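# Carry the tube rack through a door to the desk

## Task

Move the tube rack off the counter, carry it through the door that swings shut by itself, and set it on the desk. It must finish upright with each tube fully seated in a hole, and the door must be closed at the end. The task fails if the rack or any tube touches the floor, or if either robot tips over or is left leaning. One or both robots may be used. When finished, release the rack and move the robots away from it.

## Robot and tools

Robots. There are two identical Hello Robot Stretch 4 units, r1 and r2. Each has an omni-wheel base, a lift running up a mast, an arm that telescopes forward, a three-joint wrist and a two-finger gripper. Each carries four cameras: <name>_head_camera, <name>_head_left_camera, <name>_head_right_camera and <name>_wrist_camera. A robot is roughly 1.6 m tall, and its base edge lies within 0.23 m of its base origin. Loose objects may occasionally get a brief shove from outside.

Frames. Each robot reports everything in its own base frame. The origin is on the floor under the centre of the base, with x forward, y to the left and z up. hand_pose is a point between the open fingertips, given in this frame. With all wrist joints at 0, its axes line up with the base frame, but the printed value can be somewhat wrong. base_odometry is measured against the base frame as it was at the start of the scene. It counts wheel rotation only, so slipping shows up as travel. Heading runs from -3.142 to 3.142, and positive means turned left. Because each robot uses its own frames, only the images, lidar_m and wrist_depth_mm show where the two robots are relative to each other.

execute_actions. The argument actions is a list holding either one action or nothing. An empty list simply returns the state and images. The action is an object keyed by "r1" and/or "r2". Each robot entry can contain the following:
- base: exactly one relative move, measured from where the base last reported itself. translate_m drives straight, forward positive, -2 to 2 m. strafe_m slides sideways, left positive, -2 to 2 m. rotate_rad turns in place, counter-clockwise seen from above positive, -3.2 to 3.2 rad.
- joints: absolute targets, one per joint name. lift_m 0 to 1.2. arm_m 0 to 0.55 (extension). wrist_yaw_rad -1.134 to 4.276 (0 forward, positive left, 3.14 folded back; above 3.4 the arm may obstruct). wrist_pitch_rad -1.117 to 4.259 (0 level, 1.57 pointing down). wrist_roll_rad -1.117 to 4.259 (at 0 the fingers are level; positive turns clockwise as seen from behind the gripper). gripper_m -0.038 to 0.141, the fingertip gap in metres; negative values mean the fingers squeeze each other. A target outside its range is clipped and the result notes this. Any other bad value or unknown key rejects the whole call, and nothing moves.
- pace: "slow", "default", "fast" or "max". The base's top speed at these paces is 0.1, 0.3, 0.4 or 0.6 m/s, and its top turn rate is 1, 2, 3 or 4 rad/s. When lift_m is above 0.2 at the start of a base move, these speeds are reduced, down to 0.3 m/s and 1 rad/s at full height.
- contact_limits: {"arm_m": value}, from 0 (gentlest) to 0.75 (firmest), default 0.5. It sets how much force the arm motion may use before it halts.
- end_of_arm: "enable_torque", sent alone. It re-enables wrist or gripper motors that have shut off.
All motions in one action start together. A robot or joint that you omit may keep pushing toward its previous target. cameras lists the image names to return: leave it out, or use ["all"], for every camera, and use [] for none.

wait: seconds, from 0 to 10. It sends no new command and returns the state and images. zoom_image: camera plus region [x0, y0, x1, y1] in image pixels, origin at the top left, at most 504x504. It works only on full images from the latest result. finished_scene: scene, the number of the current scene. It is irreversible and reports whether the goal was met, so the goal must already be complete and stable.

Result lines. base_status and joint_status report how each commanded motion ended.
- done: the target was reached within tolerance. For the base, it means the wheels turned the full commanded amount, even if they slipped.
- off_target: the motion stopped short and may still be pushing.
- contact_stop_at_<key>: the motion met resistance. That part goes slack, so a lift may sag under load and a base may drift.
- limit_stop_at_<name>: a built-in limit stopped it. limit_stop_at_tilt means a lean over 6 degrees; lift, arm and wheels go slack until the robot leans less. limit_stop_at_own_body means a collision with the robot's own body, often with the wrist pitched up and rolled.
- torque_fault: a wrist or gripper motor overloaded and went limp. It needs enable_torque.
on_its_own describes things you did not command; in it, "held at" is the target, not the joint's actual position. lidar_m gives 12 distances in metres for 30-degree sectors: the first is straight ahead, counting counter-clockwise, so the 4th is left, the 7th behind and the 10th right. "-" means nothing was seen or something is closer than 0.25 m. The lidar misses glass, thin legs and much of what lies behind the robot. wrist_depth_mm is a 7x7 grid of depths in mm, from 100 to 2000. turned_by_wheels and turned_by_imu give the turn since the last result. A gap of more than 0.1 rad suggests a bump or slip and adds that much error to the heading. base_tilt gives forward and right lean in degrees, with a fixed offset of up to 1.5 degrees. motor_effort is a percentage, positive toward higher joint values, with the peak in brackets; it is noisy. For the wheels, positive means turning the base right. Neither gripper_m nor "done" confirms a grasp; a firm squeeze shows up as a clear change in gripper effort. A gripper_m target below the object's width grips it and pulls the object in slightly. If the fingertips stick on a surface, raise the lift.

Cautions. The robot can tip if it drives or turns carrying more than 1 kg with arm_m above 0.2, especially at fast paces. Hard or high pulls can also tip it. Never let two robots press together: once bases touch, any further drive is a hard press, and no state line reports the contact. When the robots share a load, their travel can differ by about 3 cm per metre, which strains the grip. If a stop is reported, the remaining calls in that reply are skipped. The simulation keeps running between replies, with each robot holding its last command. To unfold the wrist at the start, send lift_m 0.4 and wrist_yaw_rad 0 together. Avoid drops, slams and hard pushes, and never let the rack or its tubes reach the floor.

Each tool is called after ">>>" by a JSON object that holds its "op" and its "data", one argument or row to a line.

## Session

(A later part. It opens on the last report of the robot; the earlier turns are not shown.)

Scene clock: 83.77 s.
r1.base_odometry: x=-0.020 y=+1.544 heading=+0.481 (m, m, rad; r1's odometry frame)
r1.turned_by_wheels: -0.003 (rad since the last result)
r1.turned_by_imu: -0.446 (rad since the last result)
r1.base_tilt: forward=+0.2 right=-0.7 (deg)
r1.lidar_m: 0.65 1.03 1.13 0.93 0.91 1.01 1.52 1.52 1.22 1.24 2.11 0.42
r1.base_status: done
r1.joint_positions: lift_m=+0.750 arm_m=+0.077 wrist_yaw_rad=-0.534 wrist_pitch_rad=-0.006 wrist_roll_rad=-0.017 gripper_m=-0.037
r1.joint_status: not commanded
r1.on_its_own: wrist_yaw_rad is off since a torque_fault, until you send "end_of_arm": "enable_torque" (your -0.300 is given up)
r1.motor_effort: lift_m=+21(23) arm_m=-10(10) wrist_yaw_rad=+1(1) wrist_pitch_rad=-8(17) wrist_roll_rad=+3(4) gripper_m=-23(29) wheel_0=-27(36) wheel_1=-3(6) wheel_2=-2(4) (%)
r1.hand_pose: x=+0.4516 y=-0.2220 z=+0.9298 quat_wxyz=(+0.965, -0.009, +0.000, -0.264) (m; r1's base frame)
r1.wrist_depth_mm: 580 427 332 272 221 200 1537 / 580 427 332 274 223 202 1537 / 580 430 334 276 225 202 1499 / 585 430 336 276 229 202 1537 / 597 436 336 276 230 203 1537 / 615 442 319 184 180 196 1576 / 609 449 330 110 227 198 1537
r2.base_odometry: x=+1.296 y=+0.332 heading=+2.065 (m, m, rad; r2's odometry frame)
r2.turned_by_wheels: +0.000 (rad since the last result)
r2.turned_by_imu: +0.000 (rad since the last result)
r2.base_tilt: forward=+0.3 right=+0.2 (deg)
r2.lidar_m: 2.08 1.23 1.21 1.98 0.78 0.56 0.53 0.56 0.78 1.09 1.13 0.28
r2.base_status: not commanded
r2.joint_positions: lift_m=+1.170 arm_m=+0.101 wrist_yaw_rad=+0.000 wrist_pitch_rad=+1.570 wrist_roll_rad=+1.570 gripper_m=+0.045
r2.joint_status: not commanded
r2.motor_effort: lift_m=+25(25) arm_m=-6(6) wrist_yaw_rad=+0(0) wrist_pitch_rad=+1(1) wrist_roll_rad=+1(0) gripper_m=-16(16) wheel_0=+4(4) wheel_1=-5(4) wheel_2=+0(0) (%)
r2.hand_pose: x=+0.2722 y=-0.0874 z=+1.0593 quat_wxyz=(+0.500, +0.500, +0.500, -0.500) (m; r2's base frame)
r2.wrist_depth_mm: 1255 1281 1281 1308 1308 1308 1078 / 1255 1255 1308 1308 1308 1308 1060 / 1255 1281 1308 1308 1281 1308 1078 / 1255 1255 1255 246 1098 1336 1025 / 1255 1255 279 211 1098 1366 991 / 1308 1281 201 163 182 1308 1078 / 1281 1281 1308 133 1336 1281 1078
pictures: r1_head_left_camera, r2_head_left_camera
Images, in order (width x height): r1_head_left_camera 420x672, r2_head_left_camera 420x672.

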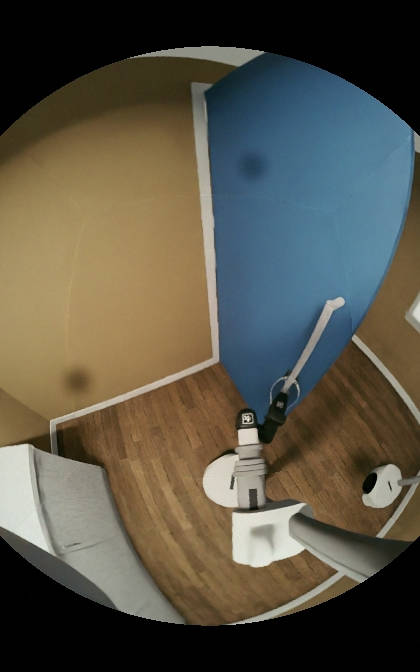

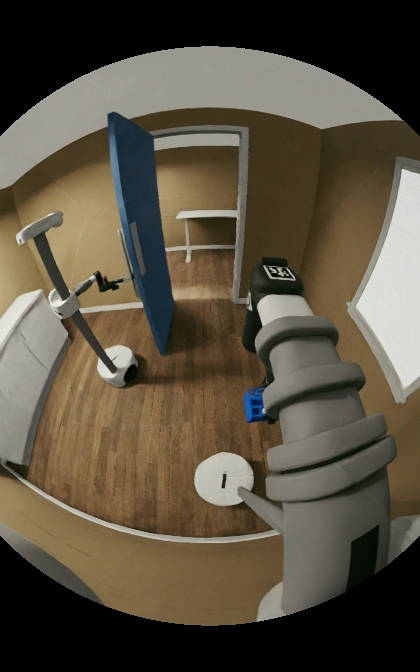

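>>> {"op": "execute_actions", "data": {
  "actions": [
    {"r1":{"base":{"strafe_m":-0.01}},"r2":{"base":{"strafe_m":0.13}}}
  ],
  "cameras": []
}}

>>> {"op": "execute_actions", "data": {
  "actions": [
    {"r2":{"base":{"translate_m":1.4}}}
  ],
  "cameras": ["r2_head_left_camera","r2_head_right_camera"]
}}

Scene clock: 85.53 s.
r1.base_odometry: x=-0.016 y=+1.535 heading=+0.481 (m, m, rad; r1's odometry frame)
r1.turned_by_wheels: +0.000 (rad since the last result)
r1.turned_by_imu: +0.001 (rad since the last result)
r1.base_tilt: forward=+0.1 right=-0.6 (deg)
r1.lidar_m: 0.67 1.05 1.12 0.96 0.91 1.03 1.55 1.52 1.13 1.15 2.12 0.44
r1.base_status: done
r1.joint_positions: lift_m=+0.750 arm_m=+0.077 wrist_yaw_rad=-0.545 wrist_pitch_rad=-0.007 wrist_roll_rad=-0.017 gripper_m=-0.038
r1.joint_status: not commanded
r1.on_its_own: wrist_yaw_rad is off since a torque_fault, until you send "end_of_arm": "enable_torque" (your -0.300 is given up)
r1.motor_effort: lift_m=+21(21) arm_m=-9(10) wrist_yaw_rad=-1(1) wrist_pitch_rad=-5(7) wrist_roll_rad=+3(4) gripper_m=-16(26) wheel_0=+5(23) wheel_1=-2(11) wheel_2=+0(1) (%)
r1.hand_pose: x=+0.4487 y=-0.2244 z=+0.9301 quat_wxyz=(+0.963, -0.009, -0.001, -0.269) (m; r1's base frame)
r1.wrist_depth_mm: 569 421 325 268 223 197 1537 / 569 421 327 270 224 198 1537 / 569 421 329 271 226 200 1537 / 574 427 329 271 227 200 1576 / 585 424 332 214 227 201 1576 / 591 436 307 184 182 200 1576 / 609 439 327 109 223 201 1576
r2.base_odometry: x=+1.182 y=+0.271 heading=+2.065 (m, m, rad; r2's odometry frame)
r2.turned_by_wheels: +0.000 (rad since the last result)
r2.turned_by_imu: +0.001 (rad since the last result)
r2.base_tilt: forward=+0.3 right=+0.2 (deg)
r2.lidar_m: 1.65 1.12 1.14 1.85 0.78 0.57 0.53 0.55 0.76 1.21 1.25 0.26
r2.base_status: done
r2.joint_positions: lift_m=+1.170 arm_m=+0.101 wrist_yaw_rad=+0.000 wrist_pitch_rad=+1.570 wrist_roll_rad=+1.570 gripper_m=+0.045
r2.joint_status: not commanded
r2.motor_effort: lift_m=+25(25) arm_m=-6(6) wrist_yaw_rad=+0(0) wrist_pitch_rad=+1(1) wrist_roll_rad=+1(0) gripper_m=-16(16) wheel_0=-3(13) wheel_1=+5(15) wheel_2=+0(1) (%)
r2.hand_pose: x=+0.2722 y=-0.0874 z=+1.0593 quat_wxyz=(+0.500, +0.500, +0.500, -0.500) (m; r2's base frame)
r2.wrist_depth_mm: 1255 1255 1281 1308 1308 1308 1060 / 1255 1255 1281 1281 1336 1308 1060 / 1255 1229 1281 1281 1336 1308 1118 / 1281 1281 1255 246 1098 1336 1025 / 1255 1281 279 210 1060 1308 976 / 1281 1255 201 163 181 1336 1078 / 1255 1255 1281 133 1336 1308 1060
pictures: none
No camera images: the call's "cameras" was empty. Leave "cameras" out to get every camera's image.

Scene clock: 91.67 s.
r1.base_odometry: x=-0.016 y=+1.535 heading=+0.481 (m, m, rad; r1's odometry frame)
r1.turned_by_wheels: +0.000 (rad since the last result)
r1.turned_by_imu: +0.002 (rad since the last result)
r1.base_tilt: forward=+0.2 right=-0.8 (deg)
r1.lidar_m: 0.63 1.01 1.13 0.94 0.92 0.97 1.56 1.52 1.68 2.14 0.77 0.42
r1.base_status: not commanded
r1.joint_positions: lift_m=+0.750 arm_m=+0.077 wrist_yaw_rad=-0.545 wrist_pitch_rad=-0.007 wrist_roll_rad=-0.017 gripper_m=-0.038
r1.joint_status: not commanded
r1.on_its_own: wrist_yaw_rad is off since a torque_fault, until you send "end_of_arm": "enable_torque" (your -0.300 is given up)
r1.motor_effort: lift_m=+21(21) arm_m=-9(8) wrist_yaw_rad=+1(1) wrist_pitch_rad=-5(5) wrist_roll_rad=+3(3) gripper_m=-17(18) wheel_0=+5(5) wheel_1=-2(2) wheel_2=+0(0) (%)
r1.hand_pose: x=+0.4487 y=-0.2244 z=+0.9301 quat_wxyz=(+0.963, -0.009, -0.001, -0.269) (m; r1's base frame)
r1.wrist_depth_mm: 574 418 327 268 223 196 1576 / 569 418 327 268 224 198 1537 / 569 421 329 271 226 199 1537 / 574 424 330 272 227 200 1576 / 580 430 332 214 228 200 1537 / 591 433 306 183 182 200 1576 / 603 436 327 110 223 201 1576
r2.base_odometry: x=+0.518 y=+1.503 heading=+2.065 (m, m, rad; r2's odometry frame)
r2.turned_by_wheels: +0.001 (rad since the last result)
r2.turned_by_imu: -0.003 (rad since the last result)
r2.base_tilt: forward=+0.2 right=+0.2 (deg)
r2.lidar_m: 1.99 0.59 0.43 0.41 0.43 2.03 1.92 1.77 1.27 1.23 0.97 0.26
r2.base_status: done
r2.joint_positions: lift_m=+1.170 arm_m=+0.101 wrist_yaw_rad=+0.000 wrist_pitch_rad=+1.570 wrist_roll_rad=+1.570 gripper_m=+0.045
r2.joint_status: not commanded
r2.motor_effort: lift_m=+25(25) arm_m=-6(6) wrist_yaw_rad=+0(0) wrist_pitch_rad=+1(1) wrist_roll_rad=+2(1) gripper_m=-17(16) wheel_0=+5(10) wheel_1=+5(10) wheel_2=-3(14) (%)
r2.hand_pose: x=+0.2722 y=-0.0874 z=+1.0594 quat_wxyz=(+0.500, +0.500, +0.500, -0.500) (m; r2's base frame)
r2.wrist_depth_mm: 569 878 1281 1308 1308 1336 1336 / 1229 946 1308 1281 1308 1336 1308 / 1255 1281 1281 1281 1308 1336 1336 / 1255 1255 1281 245 1098 1308 1308 / 1281 1308 279 211 1098 1308 1308 / 1255 1281 201 163 181 1308 1336 / 1281 1255 1118 133 1138 1308 1336
pictures: r2_head_left_camera, r2_head_right_camera
Images, in order (width x height): r2_head_left_camera 420x672, r2_head_right_camera 420x672.

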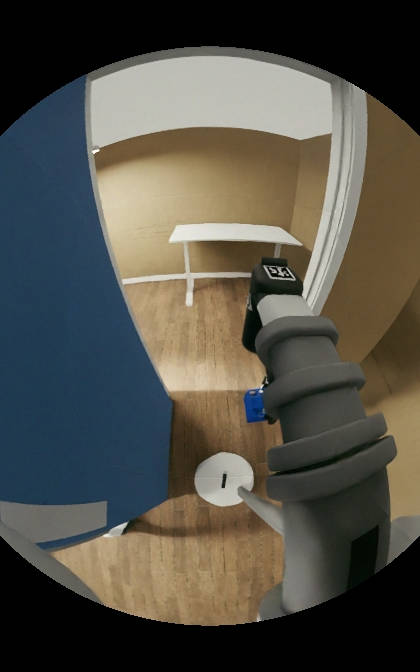

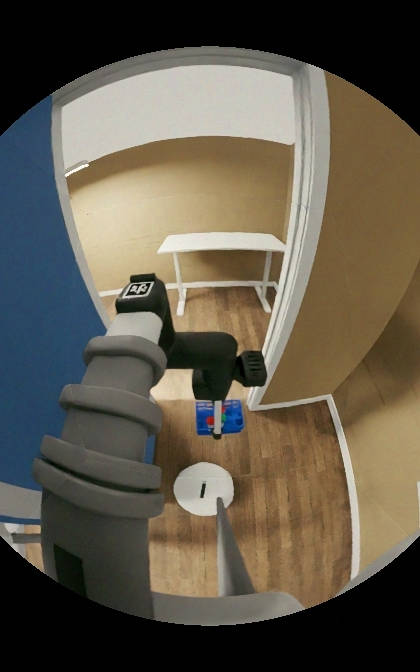

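>>> {"op": "execute_actions", "data": {
  "actions": [
    {"r2":{"base":{"translate_m":1.65}}}
  ],
  "cameras": []
}}

>>> {"op": "execute_actions", "data": {
  "actions": [
    {"r1":{"joints":{"gripper_m":0.1}},"r2":{"joints":{"arm_m":0.4}}}
  ],
  "cameras": ["r2_wrist_camera","r2_head_right_camera","r1_head_left_camera"]
}}

Scene clock: 98.77 s.
r1.base_odometry: x=-0.016 y=+1.535 heading=+0.481 (m, m, rad; r1's odometry frame)
r1.turned_by_wheels: +0.000 (rad since the last result)
r1.turned_by_imu: +0.003 (rad since the last result)
r1.base_tilt: forward=+0.0 right=-0.8 (deg)
r1.lidar_m: 0.67 1.05 1.11 0.93 0.92 0.98 1.54 1.52 1.66 2.14 2.11 0.41
r1.base_status: not commanded
r1.joint_positions: lift_m=+0.750 arm_m=+0.077 wrist_yaw_rad=-0.545 wrist_pitch_rad=-0.007 wrist_roll_rad=-0.017 gripper_m=-0.038
r1.joint_status: not commanded
r1.on_its_own: wrist_yaw_rad is off since a torque_fault, until you send "end_of_arm": "enable_torque" (your -0.300 is given up)
r1.motor_effort: lift_m=+21(21) arm_m=-8(8) wrist_yaw_rad=-1(1) wrist_pitch_rad=-5(5) wrist_roll_rad=+3(3) gripper_m=-17(17) wheel_0=+4(5) wheel_1=-2(2) wheel_2=+0(0) (%)
r1.hand_pose: x=+0.4487 y=-0.2244 z=+0.9301 quat_wxyz=(+0.963, -0.009, -0.001, -0.269) (m; r1's base frame)
r1.wrist_depth_mm: 580 418 325 268 223 196 1537 / 574 418 327 270 224 198 1499 / 569 421 329 271 224 200 1537 / 580 427 330 271 226 200 1537 / 585 427 332 214 227 200 1576 / 597 433 307 184 182 200 1499 / 609 436 329 110 224 201 1576
r2.base_odometry: x=-0.266 y=+2.955 heading=+2.066 (m, m, rad; r2's odometry frame)
r2.turned_by_wheels: +0.001 (rad since the last result)
r2.turned_by_imu: -0.003 (rad since the last result)
r2.base_tilt: forward=+0.2 right=+0.2 (deg)
r2.lidar_m: 0.34 0.36 0.48 2.52 1.23 0.95 1.73 0.93 1.20 1.22 0.51 0.27
r2.base_status: done
r2.joint_positions: lift_m=+1.170 arm_m=+0.101 wrist_yaw_rad=+0.000 wrist_pitch_rad=+1.570 wrist_roll_rad=+1.570 gripper_m=+0.045
r2.joint_status: not commanded
r2.motor_effort: lift_m=+25(25) arm_m=-6(6) wrist_yaw_rad=+0(0) wrist_pitch_rad=+1(0) wrist_roll_rad=+1(0) gripper_m=-16(16) wheel_0=+6(9) wheel_1=+7(11) wheel_2=-4(15) (%)
r2.hand_pose: x=+0.2722 y=-0.0874 z=+1.0594 quat_wxyz=(+0.500, +0.500, +0.500, -0.500) (m; r2's base frame)
r2.wrist_depth_mm: 324 327 1308 1308 1308 1308 1336 / 325 329 1281 1281 1336 1308 1308 / 325 329 1281 1336 1281 1308 1336 / 325 329 327 246 1078 1281 1336 / 325 329 281 211 1078 1308 1308 / 325 329 201 163 183 1308 1336 / 325 327 330 133 1336 1336 1366
pictures: none
No camera images: the call's "cameras" was empty. Leave "cameras" out to get every camera's image.

Scene clock: 100.83 s.
r1.base_odometry: x=-0.016 y=+1.535 heading=+0.481 (m, m, rad; r1's odometry frame)
r1.turned_by_wheels: +0.000 (rad since the last result)
r1.turned_by_imu: +0.001 (rad since the last result)
r1.base_tilt: forward=-0.1 right=-0.7 (deg)
r1.lidar_m: 0.83 1.05 1.14 0.93 0.91 0.99 1.55 1.50 1.65 2.15 0.68 0.62
r1.base_status: not commanded
r1.joint_positions: lift_m=+0.750 arm_m=+0.077 wrist_yaw_rad=-0.576 wrist_pitch_rad=-0.007 wrist_roll_rad=-0.017 gripper_m=+0.100
r1.joint_status: all done
r1.on_its_own: wrist_yaw_rad is off since a torque_fault, until you send "end_of_arm": "enable_torque" (your -0.300 is given up)
r1.motor_effort: lift_m=+21(21) arm_m=-8(9) wrist_yaw_rad=+1(1) wrist_pitch_rad=-5(5) wrist_roll_rad=+3(3) gripper_m=-1(19) wheel_0=+5(5) wheel_1=-2(2) wheel_2=+0(0) (%)
r1.hand_pose: x=+0.4418 y=-0.2304 z=+0.9301 quat_wxyz=(+0.959, -0.009, -0.001, -0.284) (m; r1's base frame)
r1.wrist_depth_mm: 621 559 504 452 418 394 1537 / 621 559 504 459 421 394 1537 / 627 564 504 462 424 399 1537 / 627 569 508 462 424 399 1576 / 634 564 496 462 424 402 1576 / 640 574 202 462 347 392 1576 / 654 574 512 109 353 407 1576
r2.base_odometry: x=-0.266 y=+2.955 heading=+2.066 (m, m, rad; r2's odometry frame)
r2.turned_by_wheels: +0.000 (rad since the last result)
r2.turned_by_imu: +0.000 (rad since the last result)
r2.base_tilt: forward=+0.3 right=+0.2 (deg)
r2.lidar_m: 0.35 0.35 0.48 2.53 1.23 0.96 1.37 0.93 1.21 1.22 0.50 0.34
r2.base_status: not commanded
r2.joint_positions: lift_m=+1.170 arm_m=+0.399 wrist_yaw_rad=+0.000 wrist_pitch_rad=+1.570 wrist_roll_rad=+1.570 gripper_m=+0.045
r2.joint_status: all done
r2.motor_effort: lift_m=+25(25) arm_m=+6(6) wrist_yaw_rad=-1(1) wrist_pitch_rad=+2(1) wrist_roll_rad=+1(1) gripper_m=-16(18) wheel_0=+6(6) wheel_1=+7(6) wheel_2=-4(4) (%)
r2.hand_pose: x=+0.5701 y=-0.0874 z=+1.0594 quat_wxyz=(+0.501, +0.500, +0.500, -0.499) (m; r2's base frame)
r2.wrist_depth_mm: 324 327 330 334 338 342 1308 / 322 327 330 334 338 340 1366 / 322 329 330 334 336 340 1308 / 324 327 330 247 338 342 1336 / 324 327 279 211 336 340 1336 / 324 327 202 168 181 340 1308 / 324 327 329 133 340 342 1308
pictures: r1_head_left_camera, r2_head_right_camera, r2_wrist_camera
camera_calibration (this result's frames):
r2_wrist_camera: T_world_to_cam=[[-0.999413, -0.031647, 0.0131335, 0.550978], [-0.0314043, 0.999339, 0.0182917, 0.140069], [-0.0137037, 0.0178685, -0.999746, 1.29409], [0, 0, 0, 1]] pos_world=[0.572788, -0.145663, 1.28396]
Images, in order (width x height): r1_head_left_camera 420x672, r2_head_right_camera 420x672, r2_wrist_camera 616x392.

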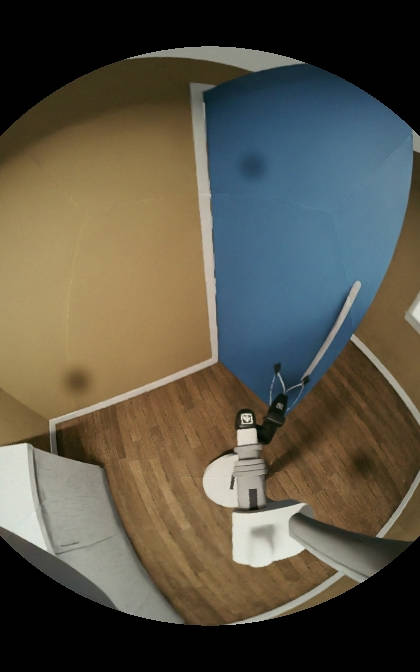

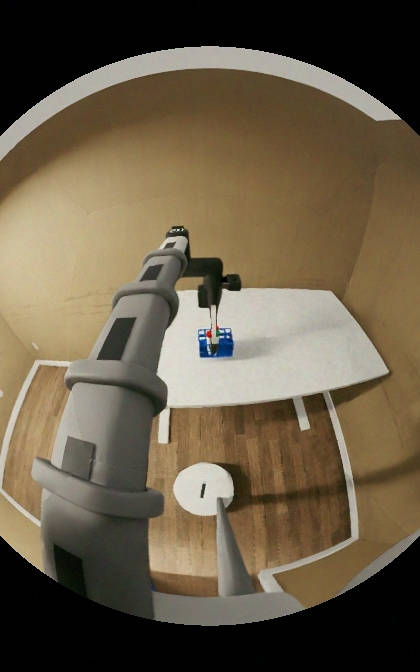

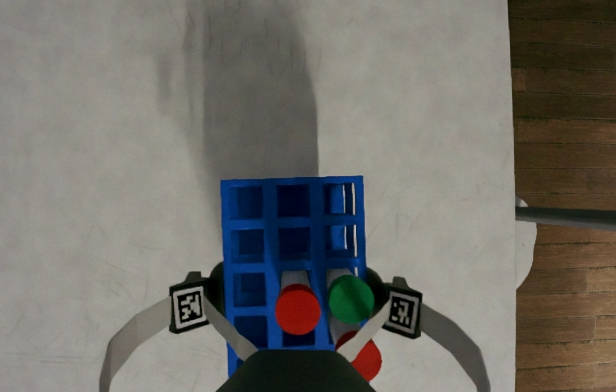

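>>> {"op": "execute_actions", "data": {
  "actions": [
    {"r2":{"joints":{"lift_m":1.13},"pace":"slow"}}
  ],
  "cameras": []
}}

>>> {"op": "execute_actions", "data": {
  "actions": [
    {"r2":{"joints":{"gripper_m":0.141},"pace":"slow"}}
  ],
  "cameras": []
}}

>>> {"op": "execute_actions", "data": {
  "actions": [
    {"r2":{"base":{"strafe_m":-0.25},"joints":{"lift_m":1.2}}}
  ],
  "cameras": ["r2_head_left_camera","r1_head_left_camera"]
}}

>>> {"op": "zoom_image", "data": {
  "camera": "r2_head_left_camera",
  "region": [110,270,270,410]
}}

Scene clock: 102.27 s.
r1.base_odometry: x=-0.016 y=+1.535 heading=+0.481 (m, m, rad; r1's odometry frame)
r1.turned_by_wheels: +0.000 (rad since the last result)
r1.turned_by_imu: +0.001 (rad since the last result)
r1.base_tilt: forward=+0.1 right=-0.7 (deg)
r1.lidar_m: 1.05 1.04 1.12 0.94 0.92 1.02 1.55 1.53 1.67 2.18 2.08 1.04
r1.base_status: not commanded
r1.joint_positions: lift_m=+0.750 arm_m=+0.077 wrist_yaw_rad=-0.576 wrist_pitch_rad=-0.007 wrist_roll_rad=-0.017 gripper_m=+0.100
r1.joint_status: not commanded
r1.on_its_own: wrist_yaw_rad is off since a torque_fault, until you send "end_of_arm": "enable_torque" (your -0.300 is given up)
r1.motor_effort: lift_m=+21(21) arm_m=-8(8) wrist_yaw_rad=+0(1) wrist_pitch_rad=-5(5) wrist_roll_rad=+3(3) gripper_m=+1(2) wheel_0=+5(5) wheel_1=-2(2) wheel_2=+0(0) (%)
r1.hand_pose: x=+0.4418 y=-0.2304 z=+0.9301 quat_wxyz=(+0.959, -0.009, -0.001, -0.284) (m; r1's base frame)
r1.wrist_depth_mm: 699 732 778 809 842 1708 1537 / 699 732 768 809 866 1756 1576 / 715 741 778 831 866 1708 1576 / 715 750 788 820 878 1756 1576 / 723 741 778 831 866 1661 1576 / 715 759 201 842 866 1661 1576 / 715 750 798 110 1808 1708 1576
r2.base_odometry: x=-0.266 y=+2.955 heading=+2.066 (m, m, rad; r2's odometry frame)
r2.turned_by_wheels: +0.000 (rad since the last result)
r2.turned_by_imu: +0.000 (rad since the last result)
r2.base_tilt: forward=+0.3 right=+0.2 (deg)
r2.lidar_m: 0.34 0.34 0.49 2.52 1.22 0.97 1.11 0.93 1.19 1.22 0.49 0.35
r2.base_status: not commanded
r2.joint_positions: lift_m=+1.130 arm_m=+0.399 wrist_yaw_rad=+0.000 wrist_pitch_rad=+1.570 wrist_roll_rad=+1.570 gripper_m=+0.045
r2.joint_status: all done
r2.motor_effort: lift_m=+16(23) arm_m=+6(6) wrist_yaw_rad=-1(1) wrist_pitch_rad=+2(2) wrist_roll_rad=+1(2) gripper_m=-16(17) wheel_0=+6(6) wheel_1=+6(7) wheel_2=-4(4) (%)
r2.hand_pose: x=+0.5701 y=-0.0874 z=+1.0201 quat_wxyz=(+0.501, +0.500, +0.500, -0.499) (m; r2's base frame)
r2.wrist_depth_mm: 285 287 290 296 296 300 1281 / 285 289 291 294 297 300 1308 / 286 287 290 294 297 300 1281 / 285 289 290 246 298 298 1255 / 286 287 279 210 298 300 1281 / 283 287 202 163 181 300 1308 / 287 290 290 133 297 298 1281
pictures: none
No camera images: the call's "cameras" was empty. Leave "cameras" out to get every camera's image.

Scene clock: 106.60 s.
r1.base_odometry: x=-0.016 y=+1.535 heading=+0.481 (m, m, rad; r1's odometry frame)
r1.turned_by_wheels: +0.000 (rad since the last result)
r1.turned_by_imu: +0.002 (rad since the last result)
r1.base_tilt: forward=+0.2 right=-0.7 (deg)
r1.lidar_m: 1.08 1.04 1.14 0.95 0.91 1.03 1.56 1.53 1.68 2.14 2.11 1.39
r1.base_status: not commanded
r1.joint_positions: lift_m=+0.750 arm_m=+0.077 wrist_yaw_rad=-0.576 wrist_pitch_rad=-0.007 wrist_roll_rad=-0.017 gripper_m=+0.100
r1.joint_status: not commanded
r1.on_its_own: wrist_yaw_rad is off since a torque_fault, until you send "end_of_arm": "enable_torque" (your -0.300 is given up)
r1.motor_effort: lift_m=+21(21) arm_m=-8(9) wrist_yaw_rad=-1(1) wrist_pitch_rad=-5(5) wrist_roll_rad=+3(3) gripper_m=-1(1) wheel_0=+5(4) wheel_1=-2(2) wheel_2=+0(0) (%)
r1.hand_pose: x=+0.4418 y=-0.2304 z=+0.9301 quat_wxyz=(+0.959, -0.009, -0.001, -0.284) (m; r1's base frame)
r1.wrist_depth_mm: 759 917 1138 1499 1863 1756 1537 / 759 904 1138 1537 1921 1756 1576 / 778 917 1118 1576 1983 1708 1537 / 778 917 1160 1537 1921 1756 1537 / 768 917 1138 1576 - 1756 1576 / 768 931 201 1576 1983 1708 1537 / 768 904 1160 110 1921 1708 1537
r2.base_odometry: x=-0.266 y=+2.955 heading=+2.066 (m, m, rad; r2's odometry frame)
r2.turned_by_wheels: +0.000 (rad since the last result)
r2.turned_by_imu: +0.000 (rad since the last result)
r2.base_tilt: forward=+0.2 right=+0.2 (deg)
r2.lidar_m: 0.34 0.36 0.50 2.51 1.22 0.95 0.91 0.92 1.22 1.22 0.52 0.36
r2.base_status: not commanded
r2.joint_positions: lift_m=+1.130 arm_m=+0.399 wrist_yaw_rad=+0.000 wrist_pitch_rad=+1.570 wrist_roll_rad=+1.570 gripper_m=+0.141
r2.joint_status: all done
r2.motor_effort: lift_m=+16(16) arm_m=+6(6) wrist_yaw_rad=-1(0) wrist_pitch_rad=+2(1) wrist_roll_rad=+0(0) gripper_m=-1(14) wheel_0=+6(6) wheel_1=+6(6) wheel_2=-4(4) (%)
r2.hand_pose: x=+0.5701 y=-0.0874 z=+1.0201 quat_wxyz=(+0.501, +0.500, +0.500, -0.499) (m; r2's base frame)
r2.wrist_depth_mm: 286 287 291 291 297 300 1281 / 286 289 291 296 300 301 1308 / 287 289 291 294 296 301 1308 / 286 289 291 256 297 301 1308 / 287 287 290 219 298 300 1281 / 286 289 217 172 213 303 1281 / 286 289 293 140 297 300 1281
pictures: none
No camera images: the call's "cameras" was empty. Leave "cameras" out to get every camera's image.

Scene clock: 108.73 s.
r1.base_odometry: x=-0.016 y=+1.535 heading=+0.481 (m, m, rad; r1's odometry frame)
r1.turned_by_wheels: +0.000 (rad since the last result)
r1.turned_by_imu: +0.001 (rad since the last result)
r1.base_tilt: forward=+0.0 right=-0.8 (deg)
r1.lidar_m: 1.09 1.04 1.14 0.94 0.93 1.02 1.56 1.52 1.65 2.16 2.07 1.38
r1.base_status: not commanded
r1.joint_positions: lift_m=+0.750 arm_m=+0.077 wrist_yaw_rad=-0.576 wrist_pitch_rad=-0.007 wrist_roll_rad=-0.017 gripper_m=+0.100
r1.joint_status: not commanded
r1.on_its_own: wrist_yaw_rad is off since a torque_fault, until you send "end_of_arm": "enable_torque" (your -0.300 is given up)
r1.motor_effort: lift_m=+21(21) arm_m=-8(8) wrist_yaw_rad=+2(1) wrist_pitch_rad=-6(5) wrist_roll_rad=+3(3) gripper_m=-1(1) wheel_0=+5(5) wheel_1=-2(2) wheel_2=+0(0) (%)
r1.hand_pose: x=+0.4418 y=-0.2304 z=+0.9301 quat_wxyz=(+0.959, -0.009, -0.001, -0.284) (m; r1's base frame)
r1.wrist_depth_mm: 759 904 1138 1464 1863 1708 1537 / 768 917 1160 1537 1921 1756 1576 / 768 931 1138 1537 1921 1756 1576 / 778 917 1160 1537 1921 1708 1576 / 788 917 1118 1576 - 1756 1537 / 768 946 201 1537 1863 1661 1576 / 778 904 1182 110 1921 1708 1576
r2.base_odometry: x=-0.046 y=+3.073 heading=+2.066 (m, m, rad; r2's odometry frame)
r2.turned_by_wheels: +0.000 (rad since the last result)
r2.turned_by_imu: -0.001 (rad since the last result)
r2.base_tilt: forward=+0.2 right=+0.2 (deg)
r2.lidar_m: 0.35 0.36 0.49 2.76 1.22 0.96 0.84 0.88 1.02 0.97 0.52 0.36
r2.base_status: done
r2.joint_positions: lift_m=+1.199 arm_m=+0.399 wrist_yaw_rad=+0.000 wrist_pitch_rad=+1.570 wrist_roll_rad=+1.570 gripper_m=+0.141
r2.joint_status: all done
r2.motor_effort: lift_m=+24(26) arm_m=+6(6) wrist_yaw_rad=+0(1) wrist_pitch_rad=+2(2) wrist_roll_rad=+1(0) gripper_m=-1(1) wheel_0=+3(12) wheel_1=-4(14) wheel_2=+0(4) (%)
r2.hand_pose: x=+0.5701 y=-0.0874 z=+1.0885 quat_wxyz=(+0.501, +0.500, +0.500, -0.499) (m; r2's base frame)
r2.wrist_depth_mm: 351 355 362 364 368 368 1366 / 353 355 357 362 368 373 1366 / 353 357 362 362 364 370 1366 / 351 357 357 362 366 368 1336 / 351 355 362 364 368 370 1336 / 351 355 359 364 366 373 1336 / 353 353 359 140 366 370 1366
pictures: r1_head_left_camera, r2_head_left_camera
Images, in order (width x height): r1_head_left_camera 420x672, r2_head_left_camera 420x672.

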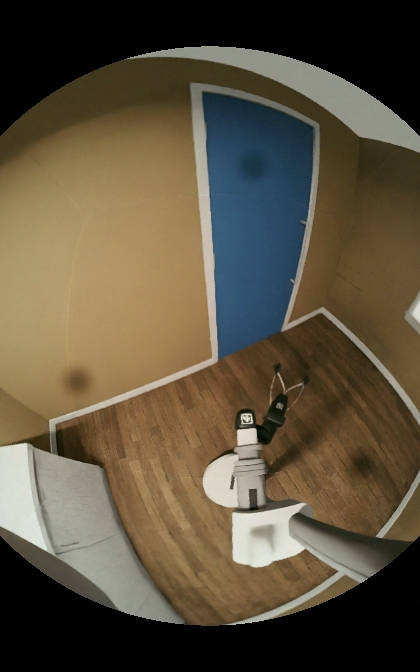

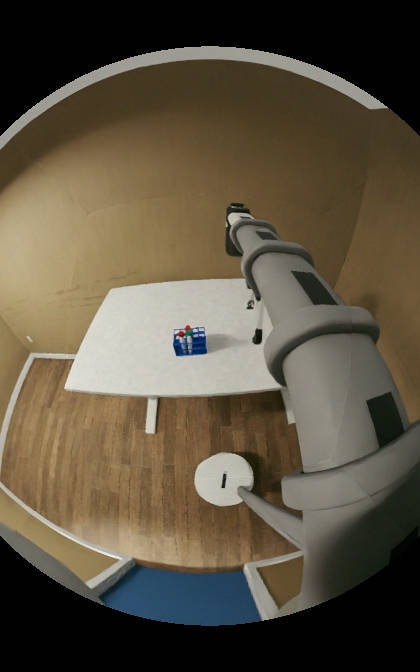

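Region (110, 270, 270, 410) of r2_head_left_camera's 420x672 image, scaled by 3.150, with more detail than that image has; it fills the top 441 rows of this view, and the rest is white.

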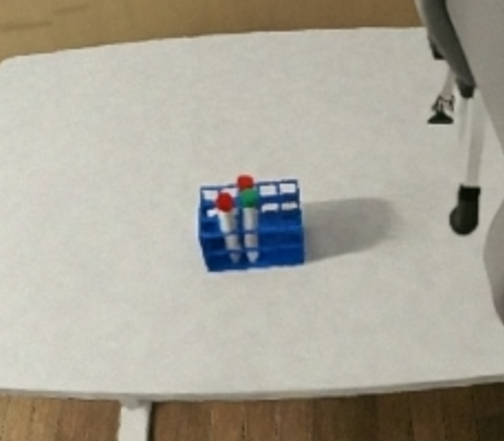

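>>> {"op": "finished_scene", "data": {
  "scene": 1
}}

The scene is finished: the task was done.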